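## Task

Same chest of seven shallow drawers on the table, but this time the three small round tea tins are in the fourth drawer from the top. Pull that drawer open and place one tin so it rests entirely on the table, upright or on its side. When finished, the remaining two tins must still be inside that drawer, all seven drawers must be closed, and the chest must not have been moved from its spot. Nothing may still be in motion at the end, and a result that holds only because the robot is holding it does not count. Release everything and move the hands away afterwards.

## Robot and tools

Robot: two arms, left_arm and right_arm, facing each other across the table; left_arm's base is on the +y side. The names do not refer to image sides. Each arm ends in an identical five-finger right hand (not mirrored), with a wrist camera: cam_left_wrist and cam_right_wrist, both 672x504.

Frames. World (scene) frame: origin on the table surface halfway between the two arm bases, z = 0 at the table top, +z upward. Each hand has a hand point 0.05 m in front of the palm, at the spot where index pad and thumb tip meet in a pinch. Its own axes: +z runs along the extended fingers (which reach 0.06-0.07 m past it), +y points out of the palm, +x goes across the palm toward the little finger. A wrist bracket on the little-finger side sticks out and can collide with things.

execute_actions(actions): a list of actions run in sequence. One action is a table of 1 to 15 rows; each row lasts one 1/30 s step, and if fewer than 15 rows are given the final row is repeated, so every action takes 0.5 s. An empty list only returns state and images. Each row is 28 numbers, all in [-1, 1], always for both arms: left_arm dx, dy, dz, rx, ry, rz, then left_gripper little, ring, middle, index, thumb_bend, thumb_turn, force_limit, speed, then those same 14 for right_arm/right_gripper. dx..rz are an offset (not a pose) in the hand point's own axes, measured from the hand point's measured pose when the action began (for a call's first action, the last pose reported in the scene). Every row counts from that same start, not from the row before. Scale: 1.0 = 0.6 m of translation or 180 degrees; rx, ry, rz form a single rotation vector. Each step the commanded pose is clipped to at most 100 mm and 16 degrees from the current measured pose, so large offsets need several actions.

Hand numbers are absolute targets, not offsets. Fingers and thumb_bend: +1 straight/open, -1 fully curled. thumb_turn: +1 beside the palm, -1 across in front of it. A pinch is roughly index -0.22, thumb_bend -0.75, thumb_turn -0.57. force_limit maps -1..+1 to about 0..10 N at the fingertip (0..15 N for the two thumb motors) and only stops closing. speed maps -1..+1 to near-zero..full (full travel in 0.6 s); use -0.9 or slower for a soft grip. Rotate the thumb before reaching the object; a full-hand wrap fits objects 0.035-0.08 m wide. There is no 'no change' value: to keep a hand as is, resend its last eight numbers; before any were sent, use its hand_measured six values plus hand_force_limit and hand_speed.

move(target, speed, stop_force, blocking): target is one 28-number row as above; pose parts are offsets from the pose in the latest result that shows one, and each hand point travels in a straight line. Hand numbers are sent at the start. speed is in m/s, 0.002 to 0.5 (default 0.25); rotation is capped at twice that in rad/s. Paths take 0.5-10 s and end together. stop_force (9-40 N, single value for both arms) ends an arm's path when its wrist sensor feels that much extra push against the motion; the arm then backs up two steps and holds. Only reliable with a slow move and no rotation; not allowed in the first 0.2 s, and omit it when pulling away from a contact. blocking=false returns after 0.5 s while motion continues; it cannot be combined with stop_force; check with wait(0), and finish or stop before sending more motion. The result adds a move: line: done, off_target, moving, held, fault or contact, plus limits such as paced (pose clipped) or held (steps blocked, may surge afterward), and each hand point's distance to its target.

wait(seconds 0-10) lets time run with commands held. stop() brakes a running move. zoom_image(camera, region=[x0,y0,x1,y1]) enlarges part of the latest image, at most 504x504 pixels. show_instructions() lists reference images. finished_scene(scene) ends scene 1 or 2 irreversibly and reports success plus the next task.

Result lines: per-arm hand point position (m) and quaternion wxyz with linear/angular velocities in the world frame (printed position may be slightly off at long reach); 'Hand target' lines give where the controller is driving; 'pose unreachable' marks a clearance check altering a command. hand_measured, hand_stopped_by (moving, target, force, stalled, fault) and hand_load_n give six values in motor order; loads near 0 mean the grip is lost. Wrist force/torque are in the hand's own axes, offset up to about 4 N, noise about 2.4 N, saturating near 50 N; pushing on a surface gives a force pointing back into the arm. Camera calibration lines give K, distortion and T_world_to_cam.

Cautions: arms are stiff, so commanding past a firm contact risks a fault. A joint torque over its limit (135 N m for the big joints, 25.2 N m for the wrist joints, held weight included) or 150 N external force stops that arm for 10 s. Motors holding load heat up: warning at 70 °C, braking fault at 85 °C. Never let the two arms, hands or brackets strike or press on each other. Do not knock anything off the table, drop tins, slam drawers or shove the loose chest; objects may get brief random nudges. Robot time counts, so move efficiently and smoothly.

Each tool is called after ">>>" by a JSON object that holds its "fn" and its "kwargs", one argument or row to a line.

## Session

>>> {"fn": "execute_actions", "kwargs": {
  "actions": []
}}

Scene clock: 0.00 s.
left_arm: end_effector_position=(+0.2883, +0.4419, +0.4766) hand_measured=(+1.000, +1.000, +1.000, +1.000, +1.000, +1.000) hand_load_n=(+0.0, +0.0, +0.0, +0.0, +0.0, +0.0) hand_stopped_by=(target, target, target, target, target, target) hand_force_limit=0.00 hand_speed=-0.80 end_effector_quat_wxyz=(+0.004, +0.384, +0.923, -0.011) end_effector_velocity=(+0.000, +0.000, +0.000) end_effector_angular_velocity=(-0.002, -0.002, +0.000) | right_arm: end_effector_position=(+0.2098, -0.3064, +0.4727) hand_measured=(+1.000, +1.000, +1.000, +1.000, +1.000, +1.000) hand_load_n=(+0.0, +0.0, +0.0, +0.0, +0.0, +0.0) hand_stopped_by=(target, target, target, target, target, target) hand_force_limit=0.00 hand_speed=-0.80 end_effector_quat_wxyz=(-0.006, -0.279, +0.960, +0.008) end_effector_velocity=(+0.000, -0.001, -0.000) end_effector_angular_velocity=(-0.003, -0.001, +0.000)
Joint positions: left_arm=[ 0.535 -1.751  1.362  1.94   1.582 -1.88 ] | right_arm=[-1.208 -1.707  1.35   1.941  1.556 -1.907]
Joint velocities: left_arm=[ 0.    -0.001 -0.    -0.001 -0.001 -0.   ] | right_arm=[ 0.    -0.     0.001 -0.001  0.003  0.   ]
Wrist force (N, on the end effector, along its own x y z axes, offset not removed): no reading
Wrist torque (N m, same axes, about the end effector's origin, offset not removed): no reading
Hand target (left_arm): +0.288, +0.442, +0.477; +0.004, +0.384, +0.923, -0.011
Hand target (right_arm): +0.210, -0.306, +0.473; -0.006, -0.279, +0.960, +0.008
camera_calibration (this result's frames):
cam_left_wrist: T_world_to_cam=[[0.749954, 0.661449, 0.0074182, -0.519291], [0.546189, -0.62552, 0.557138, -0.146577], [0.373159, -0.413776, -0.830387, 0.60053], [0, 0, 0, 1]] pos_world=[0.24541, 0.500282, 0.584188]
cam_right_wrist: T_world_to_cam=[[-0.410887, 0.911681, -0.0030664, 0.366361], [0.765678, 0.346906, 0.541659, -0.312519], [0.494884, 0.220212, -0.840593, 0.49057], [0, 0, 0, 1]] pos_world=[0.147046, -0.33362, 0.582772]

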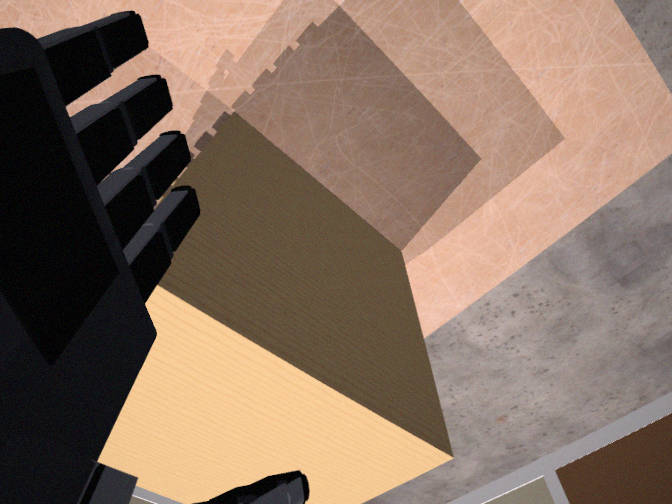

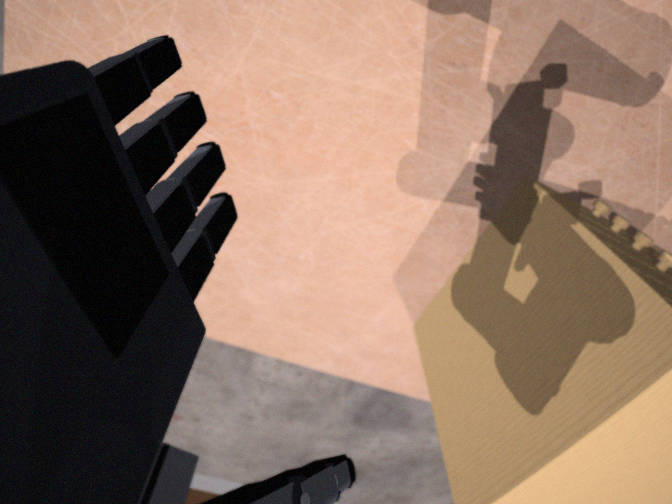

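>>> {"fn": "move", "kwargs": {
  "target": [0.136,-0.354,0.128,-0.105,-0.043,0.246,-1,-1,-1,0.15,-0.3,-0.57,0,0.5, 0.21,0.352,0.293,-0.617,0.159,0.617,1,1,1,1,1,1,0,-0.8]
}}

Scene clock: 6.33 s.
left_arm: end_effector_position=(+0.0801, +0.3486, +0.4020) hand_measured=(-1.000, -1.000, -1.000, +0.150, -0.300, -0.570) hand_load_n=(+0.0, +0.0, +0.0, +0.0, +0.0, +0.0) hand_stopped_by=(target, target, target, target, target, target) hand_force_limit=0.00 hand_speed=0.50 end_effector_quat_wxyz=(+0.128, +0.695, +0.699, +0.112) end_effector_velocity=(-0.002, -0.001, -0.001) end_effector_angular_velocity=(+0.002, -0.005, -0.009) | right_arm: end_effector_position=(+0.1060, -0.2515, +0.3917) hand_measured=(+1.000, +1.000, +1.000, +1.000, +1.000, +1.000) hand_load_n=(+0.0, +0.0, +0.0, +0.0, +0.0, +0.0) hand_stopped_by=(target, target, target, target, target, target) hand_force_limit=0.00 hand_speed=-0.80 end_effector_quat_wxyz=(-0.265, +0.167, +0.889, +0.333) end_effector_velocity=(+0.000, +0.000, +0.000) end_effector_angular_velocity=(-0.000, -0.000, -0.000)
Joint positions: left_arm=[-1.338 -2.037  1.929  2.012  1.494 -2.99 ] | right_arm=[-2.127 -2.387  2.359  2.439  1.271 -2.024]
Joint velocities: left_arm=[-0.001  0.007  0.001 -0.003 -0.002  0.008] | right_arm=[-0.    -0.    -0.001  0.001 -0.     0.   ]
Wrist force (N, on the end effector, along its own x y z axes, offset not removed): left_arm=[0.1 -0.1 -0.3] | right_arm=[1.2 -1.6 3.2]
Wrist torque (N m, same axes, about the end effector's origin, offset not removed): left_arm=[-0.30 0.03 0.05] | right_arm=[-0.45 -0.33 0.27]
Hand target (left_arm): +0.080, +0.348, +0.402; +0.128, +0.695, +0.698, +0.113
Hand target (right_arm): +0.106, -0.251, +0.392; -0.265, +0.167, +0.889, +0.333
Off the commanded pose (left_arm): 0.000 m, 0 deg.
Off the commanded pose (right_arm): 0.160 m, 89 deg; position and orientation clipped at the last step of the last action.
move: held (right_arm); limits=paced,held; held on 86 of 181 steps (right_arm), including the last (right_arm)
pose unreachable (right arm): on one or more control steps of this call, first in action 0 (counted from 0), this arm could not follow its commanded pose, so it was not sent that pose on those steps. On the call's last step it was still not sent that pose. It may still have moved: this result reports where it is.
cause: the commanded pose would bring two parts of the arm too close to each other (joints 3 (elbow) to 6 (wrist 3) lie between them).
camera_calibration (this result's frames):
cam_left_wrist: T_world_to_cam=[[0.93257, -0.0495712, 0.357568, -0.208382], [-0.239268, -0.826573, 0.50944, 0.102533], [0.270303, -0.560643, -0.782698, 0.617934], [0, 0, 0, 1]] pos_world=[0.0518348, 0.420862, 0.505932]
cam_right_wrist: T_world_to_cam=[[0.575436, 0.712299, 0.401875, -0.0398154], [0.812999, -0.551624, -0.186396, -0.154001], [0.0889143, 0.433983, -0.896523, 0.580419], [0, 0, 0, 1]] pos_world=[0.0965065, -0.308482, 0.507654]

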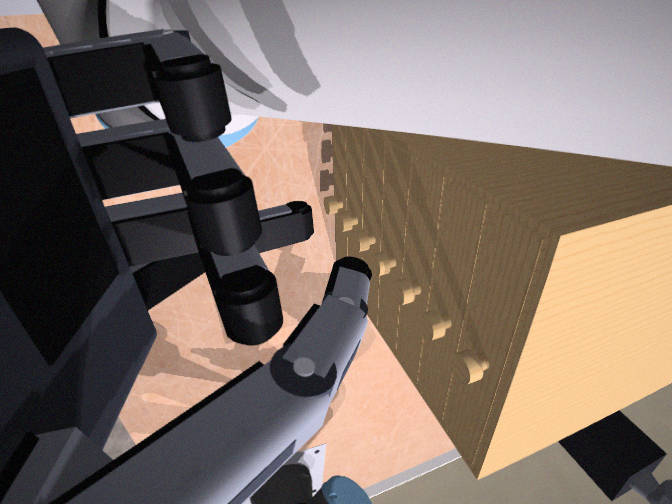

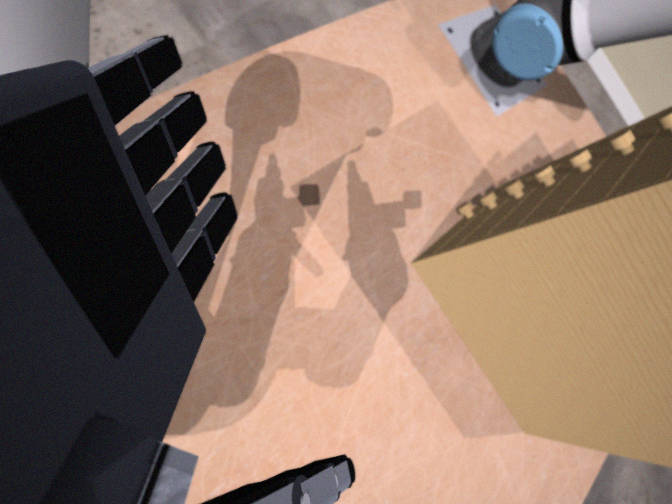

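>>> {"fn": "move", "kwargs": {
  "target": [-0.308,-0.007,0.361,-0.025,-0.249,-0.061,-1,-1,-1,0.15,-0.3,-0.57,0,0.5, 0,0,0,0,0,0,1,1,1,1,1,1,0,-0.8],
  "speed": 0.2
}}

Scene clock: 9.57 s.
left_arm: end_effector_position=(+0.1180, +0.2505, +0.2942) hand_measured=(-1.000, -1.000, -1.000, +0.150, -0.300, -0.570) hand_load_n=(+0.0, +0.0, +0.0, +0.0, +0.0, +0.0) hand_stopped_by=(target, target, target, target, target, target) hand_force_limit=0.00 hand_speed=0.50 end_effector_quat_wxyz=(+0.301, +0.662, +0.686, -0.034) end_effector_velocity=(-0.000, -0.000, -0.000) end_effector_angular_velocity=(-0.000, -0.000, -0.000) | right_arm: end_effector_position=(+0.1060, -0.2515, +0.3917) hand_measured=(+1.000, +1.000, +1.000, +1.000, +1.000, +1.000) hand_load_n=(+0.0, +0.0, +0.0, +0.0, +0.0, +0.0) hand_stopped_by=(target, target, target, target, target, target) hand_force_limit=0.00 hand_speed=-0.80 end_effector_quat_wxyz=(-0.265, +0.167, +0.889, +0.333) end_effector_velocity=(+0.000, +0.000, +0.001) end_effector_angular_velocity=(+0.001, +0.000, -0.000)
Joint positions: left_arm=[-1.244 -2.05   2.319  1.586  1.018 -2.995] | right_arm=[-2.127 -2.387  2.359  2.439  1.271 -2.024]
Joint velocities: left_arm=[-0.     0.001  0.    -0.001 -0.    -0.   ] | right_arm=[ 0.     0.    -0.001  0.001 -0.001 -0.   ]
Wrist force (N, on the end effector, along its own x y z axes, offset not removed): left_arm=[0.0 0.4 -0.6] | right_arm=[1.4 -0.8 4.4]
Wrist torque (N m, same axes, about the end effector's origin, offset not removed): left_arm=[-0.14 0.14 0.19] | right_arm=[-0.37 -0.38 0.36]
Hand target (left_arm): +0.118, +0.251, +0.294; +0.301, +0.662, +0.686, -0.034
Hand target (right_arm): +0.106, -0.251, +0.392; -0.265, +0.167, +0.889, +0.333
Off the commanded pose (left_arm): 0.134 m, 20 deg; position and orientation clipped at the last step of the last action.
Off the commanded pose (right_arm): 0.000 m, 0 deg.
move: held (left_arm); limits=paced,held; held on 29 of 70 steps (left_arm), including the last (left_arm)
pose unreachable (left arm): on one or more control steps of this call, first in action 0 (counted from 0), this arm could not follow its commanded pose, so it was not sent that pose on those steps. On the call's last step it was still not sent that pose. It may still have moved: this result reports where it is.
cause: the commanded pose would bring two parts of the arm too close to each other (joints 3 (elbow) to 6 (wrist 3) lie between them).
camera_calibration (this result's frames):
cam_left_wrist: T_world_to_cam=[[0.914396, 0.0795965, 0.396919, -0.251854], [-0.305088, -0.508966, 0.804907, -0.0732341], [0.266086, -0.857098, -0.441113, 0.442631], [0, 0, 0, 1]] pos_world=[0.0901732, 0.362151, 0.354162]
cam_right_wrist: T_world_to_cam=[[0.575436, 0.712299, 0.401875, -0.0398155], [0.812999, -0.551624, -0.186396, -0.154001], [0.088914, 0.433983, -0.896523, 0.580419], [0, 0, 0, 1]] pos_world=[0.0965066, -0.308482, 0.507654]

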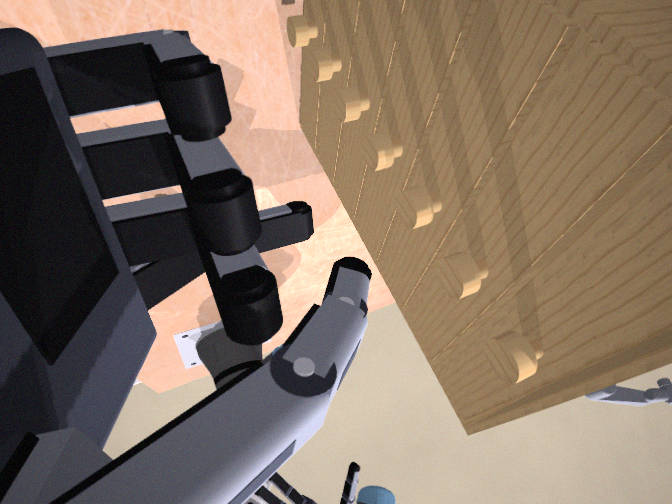

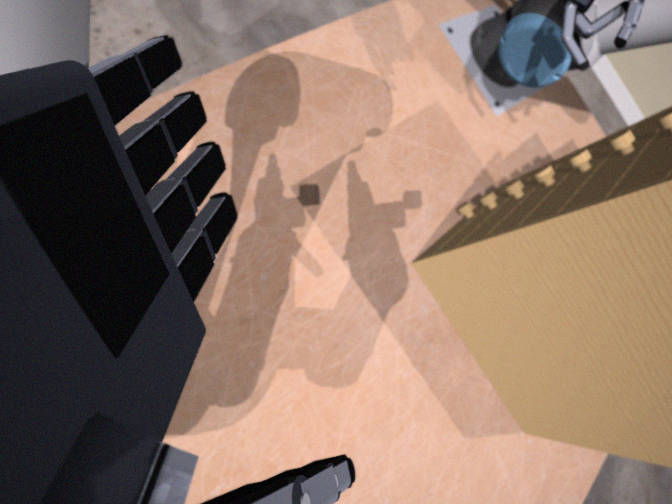

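>>> {"fn": "move", "kwargs": {
  "target": [-0.054,-0.056,0.204,0,0,0,-1,-1,-1,0.15,-0.3,-0.57,0,0.5, 0,0,0,0,0,0,1,1,1,1,1,1,0,-0.8],
  "speed": 0.15
}}

Scene clock: 14.20 s.
left_arm: end_effector_position=(+0.1300, +0.1636, +0.1977) hand_measured=(-1.000, -1.000, -1.000, +0.150, -0.300, -0.570) hand_load_n=(+0.0, +0.0, +0.0, +0.0, +0.0, +0.0) hand_stopped_by=(target, target, target, target, target, target) hand_force_limit=0.00 hand_speed=0.50 end_effector_quat_wxyz=(+0.302, +0.661, +0.686, -0.034) end_effector_velocity=(+0.001, -0.002, -0.001) end_effector_angular_velocity=(+0.007, +0.004, +0.000) | right_arm: end_effector_position=(+0.1060, -0.2515, +0.3917) hand_measured=(+1.000, +1.000, +1.000, +1.000, +1.000, +1.000) hand_load_n=(+0.0, +0.0, +0.0, +0.0, +0.0, +0.0) hand_stopped_by=(target, target, target, target, target, target) hand_force_limit=0.00 hand_speed=-0.80 end_effector_quat_wxyz=(-0.265, +0.167, +0.889, +0.333) end_effector_velocity=(+0.000, +0.000, +0.000) end_effector_angular_velocity=(+0.000, -0.000, +0.000)
Joint positions: left_arm=[-0.677 -1.645  2.211  0.907  0.96  -2.316] | right_arm=[-2.127 -2.387  2.359  2.439  1.271 -2.024]
Joint velocities: left_arm=[ 0.016  0.006 -0.01  -0.005  0.009  0.019] | right_arm=[ 0.  0. -0.  0. -0. -0.]
Wrist force (N, on the end effector, along its own x y z axes, offset not removed): left_arm=[0.6 -0.4 0.7] | right_arm=[0.2 -2.1 3.7]
Wrist torque (N m, same axes, about the end effector's origin, offset not removed): left_arm=[-0.12 -0.05 0.03] | right_arm=[-0.55 -0.08 0.17]
Hand target (left_arm): +0.130, +0.163, +0.198; +0.302, +0.662, +0.686, -0.034
Hand target (right_arm): +0.106, -0.251, +0.392; -0.265, +0.167, +0.889, +0.333
Off the commanded pose (left_arm): 0.001 m, 0 deg.
Off the commanded pose (right_arm): 0.000 m, 0 deg.
move: done; limits=paced
camera_calibration (this result's frames):
cam_left_wrist: T_world_to_cam=[[0.913689, 0.080696, 0.398323, -0.218045], [-0.306306, -0.507427, 0.805416, -0.0363672], [0.267114, -0.857908, -0.438913, 0.321951], [0, 0, 0, 1]] pos_world=[0.102088, 0.275346, 0.257451]
cam_right_wrist: T_world_to_cam=[[0.575436, 0.712299, 0.401875, -0.0398156], [0.812999, -0.551624, -0.186397, -0.154001], [0.088914, 0.433984, -0.896522, 0.580419], [0, 0, 0, 1]] pos_world=[0.0965067, -0.308482, 0.507654]

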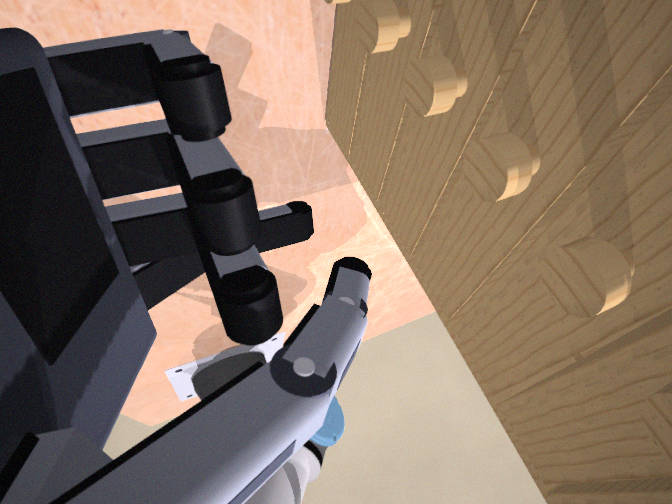

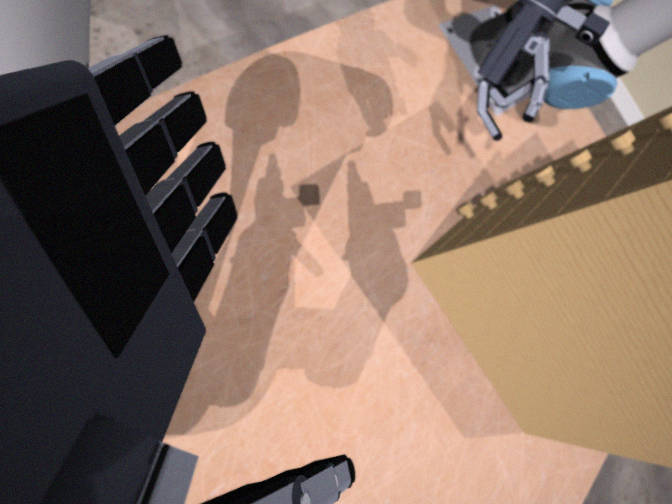

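>>> {"fn": "move", "kwargs": {
  "target": [0,0,0,-0.012,-0.102,-0.024,-1,-1,-1,0.15,-0.3,-0.57,0,0.5, 0,0,0,0,0,0,1,1,1,1,1,1,0,-0.8]
}}

Scene clock: 15.67 s.
left_arm: end_effector_position=(+0.1301, +0.1637, +0.1977) hand_measured=(-1.000, -1.000, -1.000, +0.150, -0.300, -0.570) hand_load_n=(+0.0, +0.0, +0.0, +0.0, +0.0, +0.0) hand_stopped_by=(target, target, target, target, target, target) hand_force_limit=0.00 hand_speed=0.50 end_effector_quat_wxyz=(+0.417, +0.616, +0.654, -0.138) end_effector_velocity=(-0.000, +0.000, -0.001) end_effector_angular_velocity=(-0.014, -0.005, +0.001) | right_arm: end_effector_position=(+0.1060, -0.2515, +0.3917) hand_measured=(+1.000, +1.000, +1.000, +1.000, +1.000, +1.000) hand_load_n=(+0.0, +0.0, +0.0, +0.0, +0.0, +0.0) hand_stopped_by=(target, target, target, target, target, target) hand_force_limit=0.00 hand_speed=-0.80 end_effector_quat_wxyz=(-0.265, +0.167, +0.889, +0.333) end_effector_velocity=(+0.000, +0.000, +0.000) end_effector_angular_velocity=(+0.002, +0.001, -0.000)
Joint positions: left_arm=[-0.906 -1.708  2.436  0.709  0.668 -2.536] | right_arm=[-2.127 -2.387  2.359  2.439  1.271 -2.024]
Joint velocities: left_arm=[-0.014  0.008  0.011 -0.006 -0.016 -0.021] | right_arm=[ 0.     0.     0.     0.001 -0.001 -0.   ]
Wrist force (N, on the end effector, along its own x y z axes, offset not removed): left_arm=[1.0 -0.6 -1.6] | right_arm=[-0.7 -2.5 2.8]
Wrist torque (N m, same axes, about the end effector's origin, offset not removed): left_arm=[-0.20 -0.04 0.17] | right_arm=[-0.63 0.02 0.05]
Hand target (left_arm): +0.130, +0.164, +0.198; +0.418, +0.616, +0.654, -0.138
Hand target (right_arm): +0.106, -0.251, +0.392; -0.265, +0.167, +0.889, +0.333
Off the commanded pose (left_arm): 0.000 m, 0 deg.
Off the commanded pose (right_arm): 0.000 m, 0 deg.
move: done
camera_calibration (this result's frames):
cam_left_wrist: T_world_to_cam=[[0.903323, 0.178515, 0.390051, -0.231067], [-0.351213, -0.21428, 0.911446, -0.0993715], [0.246287, -0.960321, -0.130867, 0.280549], [0, 0, 0, 1]] pos_world=[0.104732, 0.289373, 0.217414]
cam_right_wrist: T_world_to_cam=[[0.575436, 0.712299, 0.401875, -0.0398155], [0.812999, -0.551624, -0.186396, -0.154001], [0.0889143, 0.433983, -0.896523, 0.580419], [0, 0, 0, 1]] pos_world=[0.0965066, -0.308482, 0.507654]

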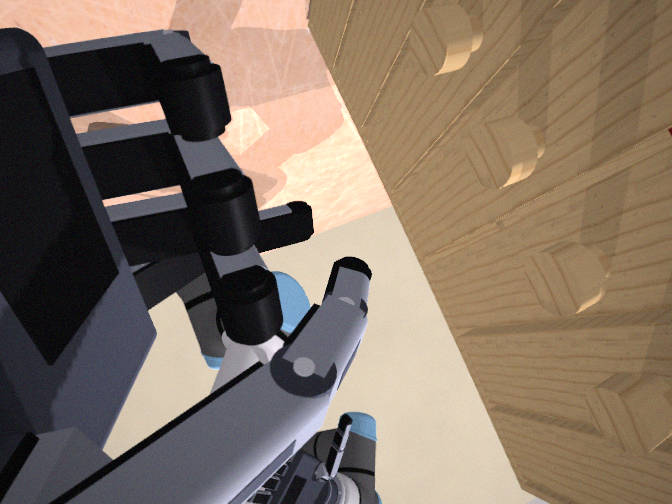

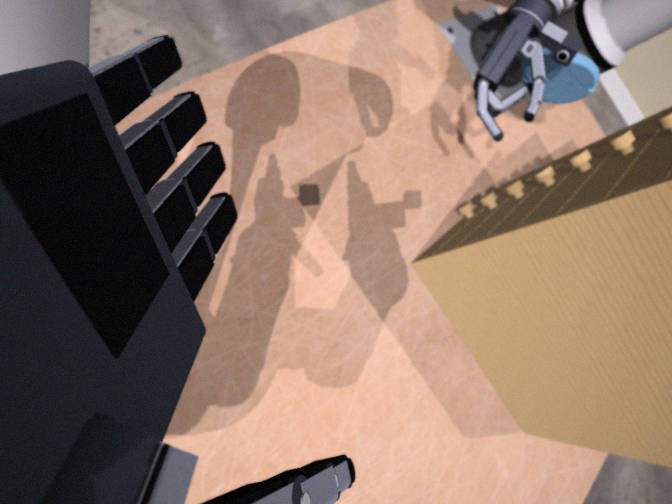

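>>> {"fn": "move", "kwargs": {
  "target": [0.010,0.084,0.034,0,0,0,-1,-1,-1,0.15,-0.3,-0.57,0,0.5, 0,0,0,0,0,0,1,1,1,1,1,1,0,-0.8],
  "speed": 0.06
}}

Scene clock: 17.33 s.
left_arm: end_effector_position=(+0.1845, +0.1640, +0.1981) hand_measured=(-1.000, -1.000, -1.000, +0.150, -0.300, -0.570) hand_load_n=(+0.0, +0.0, +0.0, +0.0, +0.0, +0.0) hand_stopped_by=(target, target, target, target, target, target) hand_force_limit=0.00 hand_speed=0.50 end_effector_quat_wxyz=(+0.418, +0.616, +0.654, -0.137) end_effector_velocity=(+0.002, -0.001, -0.000) end_effector_angular_velocity=(+0.001, +0.003, -0.003) | right_arm: end_effector_position=(+0.1060, -0.2515, +0.3917) hand_measured=(+1.000, +1.000, +1.000, +1.000, +1.000, +1.000) hand_load_n=(+0.0, +0.0, +0.0, +0.0, +0.0, +0.0) hand_stopped_by=(target, target, target, target, target, target) hand_force_limit=0.00 hand_speed=-0.80 end_effector_quat_wxyz=(-0.265, +0.167, +0.889, +0.333) end_effector_velocity=(-0.000, +0.000, +0.000) end_effector_angular_velocity=(+0.002, +0.001, -0.000)
Joint positions: left_arm=[-0.635 -1.81   2.416  0.524  0.745 -2.134] | right_arm=[-2.127 -2.387  2.359  2.439  1.271 -2.024]
Joint velocities: left_arm=[ 0.024 -0.003 -0.006 -0.017  0.015  0.034] | right_arm=[ 0.    -0.     0.001  0.001 -0.001 -0.   ]
Wrist force (N, on the end effector, along its own x y z axes, offset not removed): left_arm=[-1.0 -0.5 -1.6] | right_arm=[0.1 -3.5 3.4]
Wrist torque (N m, same axes, about the end effector's origin, offset not removed): left_arm=[-0.16 0.30 0.11] | right_arm=[-0.68 -0.15 0.07]
Hand target (left_arm): +0.185, +0.164, +0.198; +0.418, +0.616, +0.654, -0.137
Hand target (right_arm): +0.106, -0.251, +0.392; -0.265, +0.167, +0.889, +0.333
Off the commanded pose (left_arm): 0.000 m, 0 deg.
Off the commanded pose (right_arm): 0.000 m, 0 deg.
move: done
camera_calibration (this result's frames):
cam_left_wrist: T_world_to_cam=[[0.902788, 0.179491, 0.390841, -0.280709], [-0.351985, -0.213857, 0.911247, -0.0804384], [0.247144, -0.960233, -0.12989, 0.26718], [0, 0, 0, 1]] pos_world=[0.159075, 0.289737, 0.217716]
cam_right_wrist: T_world_to_cam=[[0.575436, 0.712299, 0.401875, -0.0398156], [0.812999, -0.551624, -0.186396, -0.154001], [0.0889143, 0.433983, -0.896523, 0.580419], [0, 0, 0, 1]] pos_world=[0.0965066, -0.308482, 0.507654]

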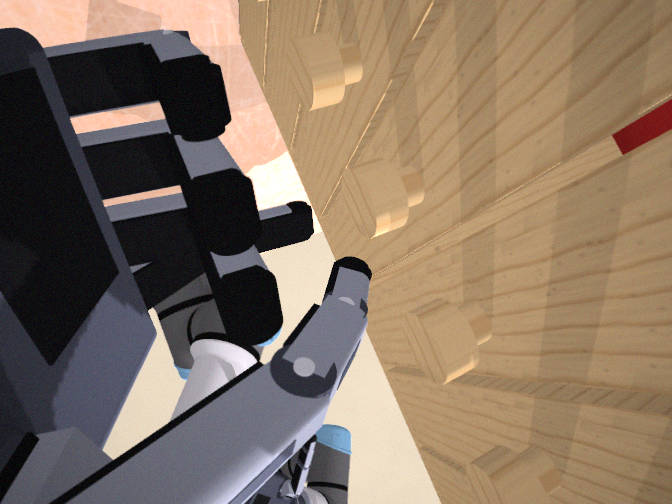

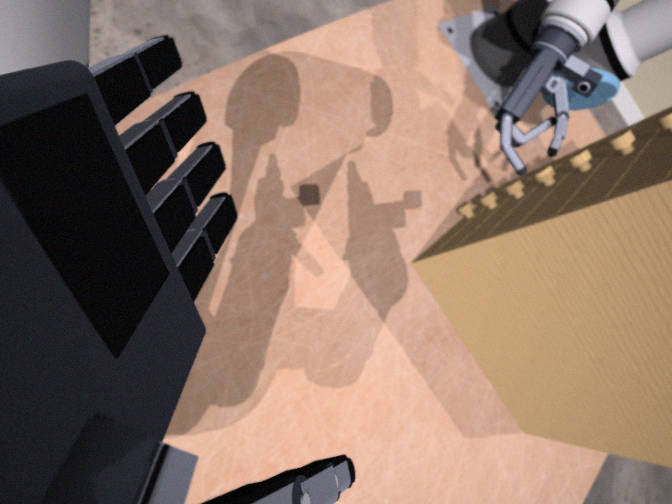

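>>> {"fn": "move", "kwargs": {
  "target": [0.008,0.05,0.017,0,0,0,-1,-1,-1,0.15,-0.3,-0.57,0,0.5, 0,0,0,0,0,0,1,1,1,1,1,1,0,-0.8],
  "speed": 0.012,
  "stop_force": 9
}}

Scene clock: 20.33 s.
left_arm: end_effector_position=(+0.2162, +0.1664, +0.1986) hand_measured=(-1.000, -1.000, -1.000, +0.150, -0.300, -0.570) hand_load_n=(+0.0, +0.0, +0.0, +0.0, -1.0, +0.0) hand_stopped_by=(target, target, target, target, target, target) hand_force_limit=0.00 hand_speed=0.50 end_effector_quat_wxyz=(+0.418, +0.616, +0.654, -0.137) end_effector_velocity=(+0.003, +0.000, -0.000) end_effector_angular_velocity=(+0.000, +0.002, -0.001) | right_arm: end_effector_position=(+0.1060, -0.2515, +0.3917) hand_measured=(+1.000, +1.000, +1.000, +1.000, +1.000, +1.000) hand_load_n=(+0.0, +0.0, +0.0, +0.0, +0.0, +0.0) hand_stopped_by=(target, target, target, target, target, target) hand_force_limit=0.00 hand_speed=-0.80 end_effector_quat_wxyz=(-0.265, +0.167, +0.889, +0.333) end_effector_velocity=(+0.000, +0.000, +0.000) end_effector_angular_velocity=(+0.001, -0.000, -0.001)
Joint positions: left_arm=[-0.451 -1.846  2.398  0.42   0.836 -1.908] | right_arm=[-2.127 -2.387  2.359  2.439  1.271 -2.024]
Joint velocities: left_arm=[ 0.019 -0.002 -0.002 -0.01   0.013  0.021] | right_arm=[-0.001  0.     0.    -0.    -0.001 -0.   ]
Wrist force (N, on the end effector, along its own x y z axes, offset not removed): left_arm=[0.6 -1.1 0.0] | right_arm=[-0.2 -2.1 2.9]
Wrist torque (N m, same axes, about the end effector's origin, offset not removed): left_arm=[-0.19 -0.05 0.04] | right_arm=[-0.56 -0.02 0.11]
Hand target (left_arm): +0.217, +0.166, +0.199; +0.418, +0.616, +0.654, -0.137
Hand target (right_arm): +0.106, -0.251, +0.392; -0.265, +0.167, +0.889, +0.333
Off the commanded pose (left_arm): 0.000 m, 0 deg.
Off the commanded pose (right_arm): 0.000 m, 0 deg.
move: done
camera_calibration (this result's frames):
cam_left_wrist: T_world_to_cam=[[0.90254, 0.179792, 0.391275, -0.309998], [-0.352407, -0.213761, 0.911107, -0.0691953], [0.247449, -0.960199, -0.129568, 0.261536], [0, 0, 0, 1]] pos_world=[0.190684, 0.292071, 0.218226]
cam_right_wrist: T_world_to_cam=[[0.575436, 0.712299, 0.401875, -0.0398156], [0.812999, -0.551624, -0.186396, -0.154001], [0.0889142, 0.433984, -0.896522, 0.580419], [0, 0, 0, 1]] pos_world=[0.0965067, -0.308482, 0.507654]

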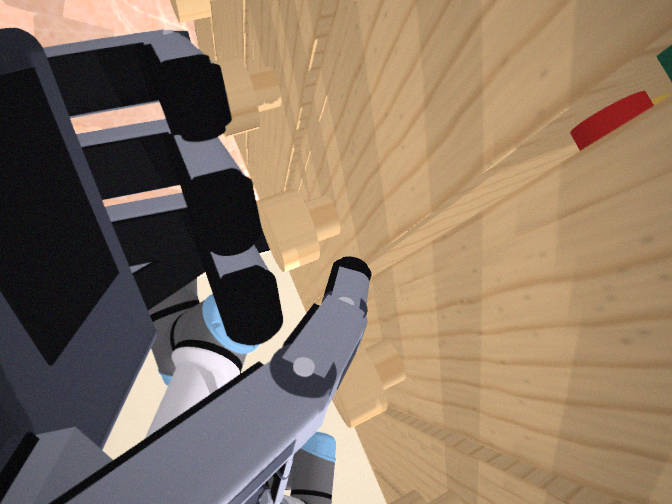

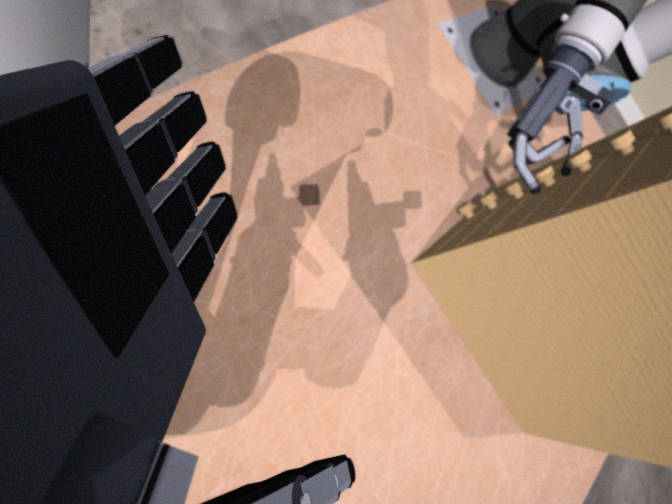

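>>> {"fn": "move", "kwargs": {
  "target": [0,0,0,0,0,0,-1,-1,-1,-0.5,-1,-0.57,0.2,-0.6, 0,0,0,0,0,0,1,1,1,1,1,1,0,-0.8]
}}

>>> {"fn": "move", "kwargs": {
  "target": [-0.009,-0.077,-0.031,0,0,0,-1,-1,-1,-0.5,-1,-0.57,0.2,-0.6, 0,0,0,0,0,0,1,1,1,1,1,1,0,-0.8],
  "speed": 0.03
}}

Scene clock: 21.43 s.
left_arm: end_effector_position=(+0.2162, +0.1664, +0.1986) hand_measured=(-1.000, -1.000, -1.000, +0.044, -0.592, -0.570) hand_load_n=(+0.0, +0.0, +0.0, +8.0, +8.5, +1.5) hand_stopped_by=(target, target, target, force, force, target) hand_force_limit=0.20 hand_speed=-0.60 end_effector_quat_wxyz=(+0.418, +0.616, +0.654, -0.137) end_effector_velocity=(+0.000, -0.000, -0.000) end_effector_angular_velocity=(+0.000, -0.001, +0.001) | right_arm: end_effector_position=(+0.1060, -0.2515, +0.3917) hand_measured=(+1.000, +1.000, +1.000, +1.000, +1.000, +1.000) hand_load_n=(+0.0, +0.0, +0.0, +0.0, +0.0, +0.0) hand_stopped_by=(target, target, target, target, target, target) hand_force_limit=0.00 hand_speed=-0.80 end_effector_quat_wxyz=(-0.265, +0.167, +0.889, +0.333) end_effector_velocity=(-0.000, +0.000, +0.000) end_effector_angular_velocity=(-0.000, -0.000, +0.000)
Joint positions: left_arm=[-0.451 -1.846  2.398  0.42   0.836 -1.908] | right_arm=[-2.127 -2.387  2.359  2.439  1.271 -2.024]
Joint velocities: left_arm=[-0.     0.001 -0.    -0.    -0.001 -0.   ] | right_arm=[ 0.    -0.    -0.001  0.001 -0.     0.   ]
Wrist force (N, on the end effector, along its own x y z axes, offset not removed): left_arm=[0.8 -1.9 0.1] | right_arm=[-1.7 -2.6 2.6]
Wrist torque (N m, same axes, about the end effector's origin, offset not removed): left_arm=[0.04 0.12 0.18] | right_arm=[-0.59 0.09 -0.05]
Hand target (left_arm): +0.216, +0.166, +0.199; +0.418, +0.616, +0.654, -0.137
Hand target (right_arm): +0.106, -0.251, +0.392; -0.265, +0.167, +0.889, +0.333
Off the commanded pose (left_arm): 0.000 m, 0 deg.
Off the commanded pose (right_arm): 0.000 m, 0 deg.
move: done
camera_calibration (this result's frames):
cam_left_wrist: T_world_to_cam=[[0.902519, 0.179809, 0.391317, -0.310024], [-0.352439, -0.213791, 0.911087, -0.0691762], [0.247481, -0.960189, -0.129578, 0.26154], [0, 0, 0, 1]] pos_world=[0.190696, 0.292083, 0.218233]
cam_right_wrist: T_world_to_cam=[[0.575436, 0.712299, 0.401875, -0.0398155], [0.812999, -0.551624, -0.186396, -0.154001], [0.0889143, 0.433983, -0.896523, 0.580419], [0, 0, 0, 1]] pos_world=[0.0965066, -0.308482, 0.507654]

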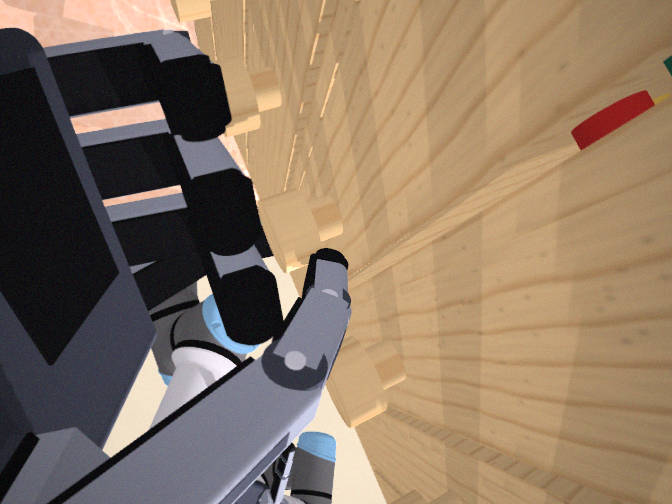

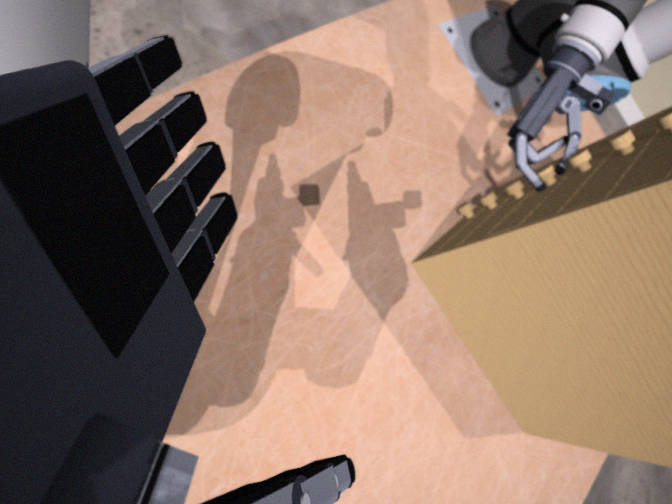

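Scene clock: 23.50 s.
left_arm: end_effector_position=(+0.1664, +0.1660, +0.1981) hand_measured=(-1.000, -1.000, -1.000, +0.044, -0.592, -0.570) hand_load_n=(+0.0, +0.0, +0.0, +7.5, +8.0, +1.5) hand_stopped_by=(target, target, target, force, force, target) hand_force_limit=0.20 hand_speed=-0.60 end_effector_quat_wxyz=(+0.418, +0.616, +0.654, -0.137) end_effector_velocity=(-0.003, +0.001, -0.000) end_effector_angular_velocity=(+0.001, -0.002, +0.002) | right_arm: end_effector_position=(+0.1060, -0.2515, +0.3917) hand_measured=(+1.000, +1.000, +1.000, +1.000, +1.000, +1.000) hand_load_n=(+0.0, +0.0, +0.0, +0.0, +0.0, +0.0) hand_stopped_by=(target, target, target, target, target, target) hand_force_limit=0.00 hand_speed=-0.80 end_effector_quat_wxyz=(-0.265, +0.167, +0.889, +0.333) end_effector_velocity=(-0.000, -0.000, -0.000) end_effector_angular_velocity=(-0.002, -0.000, +0.001)
Joint positions: left_arm=[-0.747 -1.786  2.434  0.601  0.703 -2.291] | right_arm=[-2.127 -2.387  2.359  2.439  1.271 -2.024]
Joint velocities: left_arm=[-0.02   0.007  0.004  0.015 -0.008 -0.032] | right_arm=[ 0.    -0.    -0.001 -0.     0.001  0.   ]
Wrist force (N, on the end effector, along its own x y z axes, offset not removed): left_arm=[2.4 0.3 -0.6] | right_arm=[-1.2 -2.3 3.4]
Wrist torque (N m, same axes, about the end effector's origin, offset not removed): left_arm=[0.04 0.05 0.12] | right_arm=[-0.59 0.10 0.02]
Hand target (left_arm): +0.166, +0.166, +0.198; +0.418, +0.616, +0.654, -0.137
Hand target (right_arm): +0.106, -0.251, +0.392; -0.265, +0.167, +0.889, +0.333
Off the commanded pose (left_arm): 0.000 m, 0 deg.
Off the commanded pose (right_arm): 0.000 m, 0 deg.
move: done
camera_calibration (this result's frames):
cam_left_wrist: T_world_to_cam=[[0.902947, 0.179173, 0.39062, -0.264632], [-0.351801, -0.213874, 0.911315, -0.0865027], [0.246826, -0.960289, -0.130084, 0.273707], [0, 0, 0, 1]] pos_world=[0.140959, 0.291752, 0.217807]
cam_right_wrist: T_world_to_cam=[[0.575436, 0.712299, 0.401875, -0.0398155], [0.812999, -0.551624, -0.186396, -0.154001], [0.0889141, 0.433983, -0.896523, 0.580419], [0, 0, 0, 1]] pos_world=[0.0965066, -0.308482, 0.507654]

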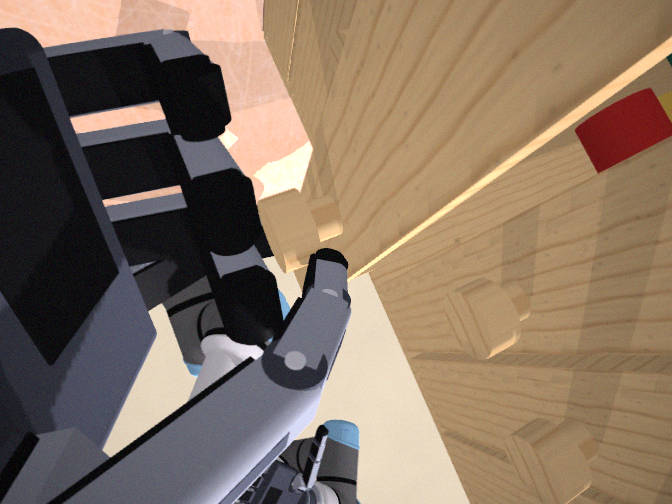

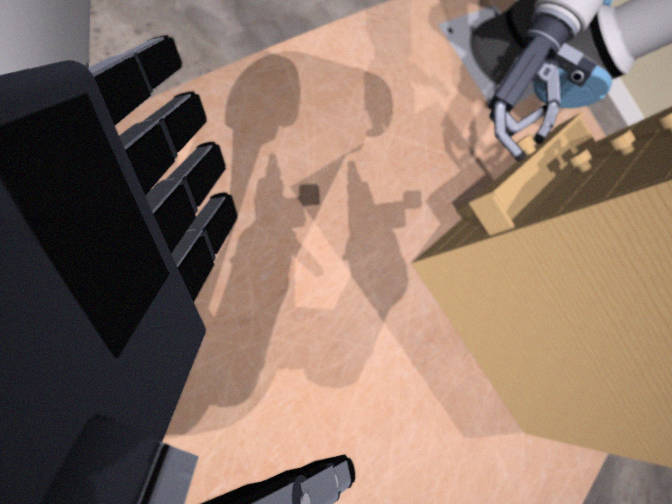

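>>> {"fn": "move", "kwargs": {
  "target": [-0.022,-0.184,-0.075,0,0,0,-1,-1,-1,-0.5,-1,-0.57,0.2,-0.6, 0,0,0,0,0,0,1,1,1,1,1,1,0,-0.8],
  "speed": 0.04
}}

Scene clock: 26.97 s.
left_arm: end_effector_position=(+0.0467, +0.1657, +0.1978) hand_measured=(-1.000, -1.000, -1.000, +0.044, -0.592, -0.570) hand_load_n=(+0.0, +0.0, +0.0, +7.0, +7.5, +1.5) hand_stopped_by=(target, target, target, force, force, target) hand_force_limit=0.20 hand_speed=-0.60 end_effector_quat_wxyz=(+0.417, +0.616, +0.654, -0.138) end_effector_velocity=(-0.003, +0.000, +0.000) end_effector_angular_velocity=(-0.002, -0.001, +0.000) | right_arm: end_effector_position=(+0.1060, -0.2515, +0.3917) hand_measured=(+1.000, +1.000, +1.000, +1.000, +1.000, +1.000) hand_load_n=(+0.0, +0.0, +0.0, +0.0, +0.0, +0.0) hand_stopped_by=(target, target, target, target, target, target) hand_force_limit=0.00 hand_speed=-0.80 end_effector_quat_wxyz=(-0.265, +0.167, +0.889, +0.333) end_effector_velocity=(+0.000, +0.000, -0.000) end_effector_angular_velocity=(+0.000, -0.001, -0.001)
Joint positions: left_arm=[-1.163 -1.531  2.39   0.904  0.676 -2.949] | right_arm=[-2.127 -2.387  2.359  2.439  1.271 -2.024]
Joint velocities: left_arm=[-0.008  0.006 -0.002  0.007 -0.001 -0.013] | right_arm=[ 0.    -0.     0.001 -0.001 -0.001 -0.   ]
Wrist force (N, on the end effector, along its own x y z axes, offset not removed): left_arm=[1.1 -1.1 0.5] | right_arm=[-0.6 -2.4 3.1]
Wrist torque (N m, same axes, about the end effector's origin, offset not removed): left_arm=[-0.27 0.14 0.01] | right_arm=[-0.57 -0.04 0.07]
Hand target (left_arm): +0.046, +0.166, +0.198; +0.417, +0.616, +0.654, -0.138
Hand target (right_arm): +0.106, -0.251, +0.392; -0.265, +0.167, +0.889, +0.333
Off the commanded pose (left_arm): 0.001 m, 0 deg.
Off the commanded pose (right_arm): 0.000 m, 0 deg.
move: done
camera_calibration (this result's frames):
cam_left_wrist: T_world_to_cam=[[0.903386, 0.178418, 0.38995, -0.156124], [-0.351078, -0.214461, 0.911455, -0.128298], [0.246249, -0.960299, -0.131103, 0.303077], [0, 0, 0, 1]] pos_world=[0.021365, 0.291385, 0.217553]
cam_right_wrist: T_world_to_cam=[[0.575436, 0.712298, 0.401875, -0.0398157], [0.812999, -0.551624, -0.186396, -0.154001], [0.0889144, 0.433983, -0.896523, 0.580419], [0, 0, 0, 1]] pos_world=[0.0965067, -0.308482, 0.507654]

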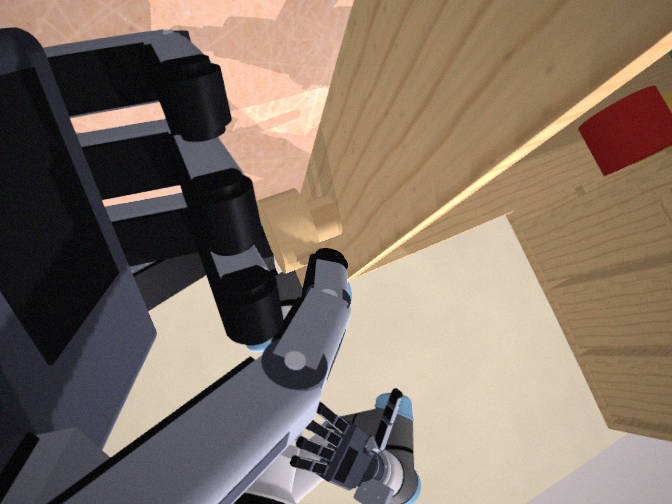

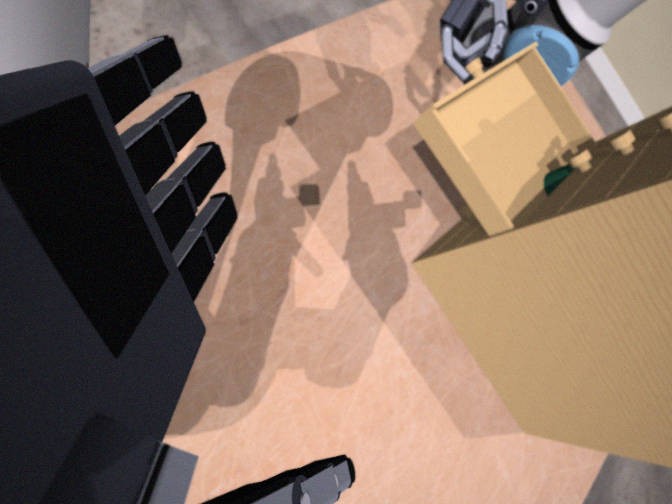

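>>> {"fn": "move", "kwargs": {
  "target": [-0.016,-0.138,-0.056,0,0,0,-1,-1,-1,-0.5,-1,-0.57,0.2,-0.6, 0,0,0,0,0,0,1,1,1,1,1,1,0,-0.8],
  "speed": 0.04
}}

Scene clock: 29.70 s.
left_arm: end_effector_position=(-0.0429, +0.1656, +0.1974) hand_measured=(-1.000, -1.000, -1.000, +0.044, -0.592, -0.570) hand_load_n=(+0.0, +0.0, +0.0, +6.5, +7.5, +1.5) hand_stopped_by=(target, target, target, force, force, target) hand_force_limit=0.20 hand_speed=-0.60 end_effector_quat_wxyz=(+0.417, +0.616, +0.654, -0.138) end_effector_velocity=(-0.003, -0.000, +0.001) end_effector_angular_velocity=(-0.001, -0.001, -0.000) | right_arm: end_effector_position=(+0.1060, -0.2515, +0.3917) hand_measured=(+1.000, +1.000, +1.000, +1.000, +1.000, +1.000) hand_load_n=(+0.0, +0.0, +0.0, +0.0, +0.0, +0.0) hand_stopped_by=(target, target, target, target, target, target) hand_force_limit=0.00 hand_speed=-0.80 end_effector_quat_wxyz=(-0.265, +0.167, +0.889, +0.333) end_effector_velocity=(-0.000, +0.000, +0.000) end_effector_angular_velocity=(+0.000, +0.001, +0.000)
Joint positions: left_arm=[-1.282 -1.36   2.237  1.025  0.707 -3.129] | right_arm=[-2.127 -2.387  2.359  2.439  1.271 -2.024]
Joint velocities: left_arm=[-0.002  0.005 -0.005  0.005 -0.001 -0.004] | right_arm=[ 0.    -0.     0.     0.001  0.     0.   ]
Wrist force (N, on the end effector, along its own x y z axes, offset not removed): left_arm=[-0.5 1.1 1.5] | right_arm=[0.0 -1.3 1.8]
Wrist torque (N m, same axes, about the end effector's origin, offset not removed): left_arm=[-0.04 0.26 0.10] | right_arm=[-0.36 -0.11 0.17]
Hand target (left_arm): -0.043, +0.166, +0.197; +0.417, +0.616, +0.654, -0.138
Hand target (right_arm): +0.106, -0.251, +0.392; -0.265, +0.167, +0.889, +0.333
Off the commanded pose (left_arm): 0.000 m, 0 deg.
Off the commanded pose (right_arm): 0.000 m, 0 deg.
move: done
camera_calibration (this result's frames):
cam_left_wrist: T_world_to_cam=[[0.903497, 0.178151, 0.389814, -0.0749571], [-0.350914, -0.214706, 0.911461, -0.159348], [0.246074, -0.960293, -0.13147, 0.325032], [0, 0, 0, 1]] pos_world=[-0.0681759, 0.291267, 0.217191]
cam_right_wrist: T_world_to_cam=[[0.575436, 0.712299, 0.401875, -0.0398155], [0.812999, -0.551624, -0.186396, -0.154001], [0.0889142, 0.433983, -0.896523, 0.580419], [0, 0, 0, 1]] pos_world=[0.0965066, -0.308482, 0.507654]

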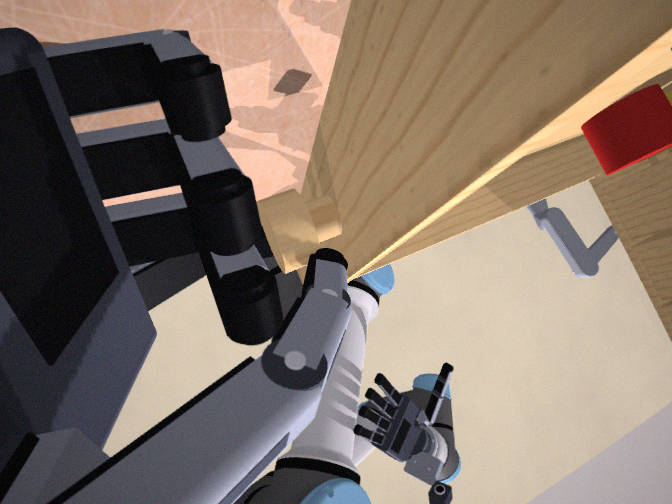

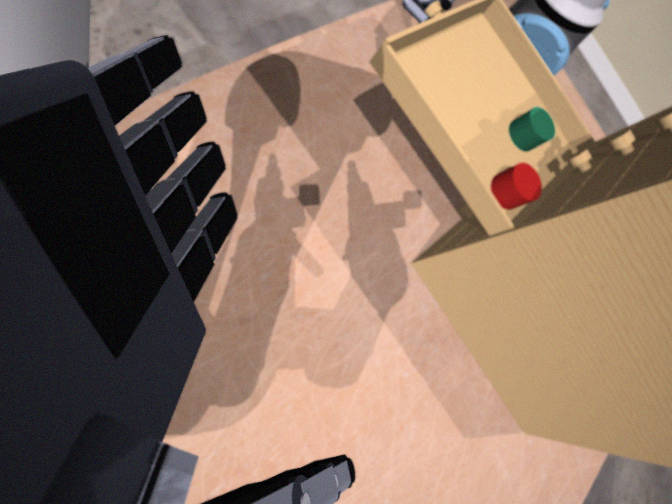

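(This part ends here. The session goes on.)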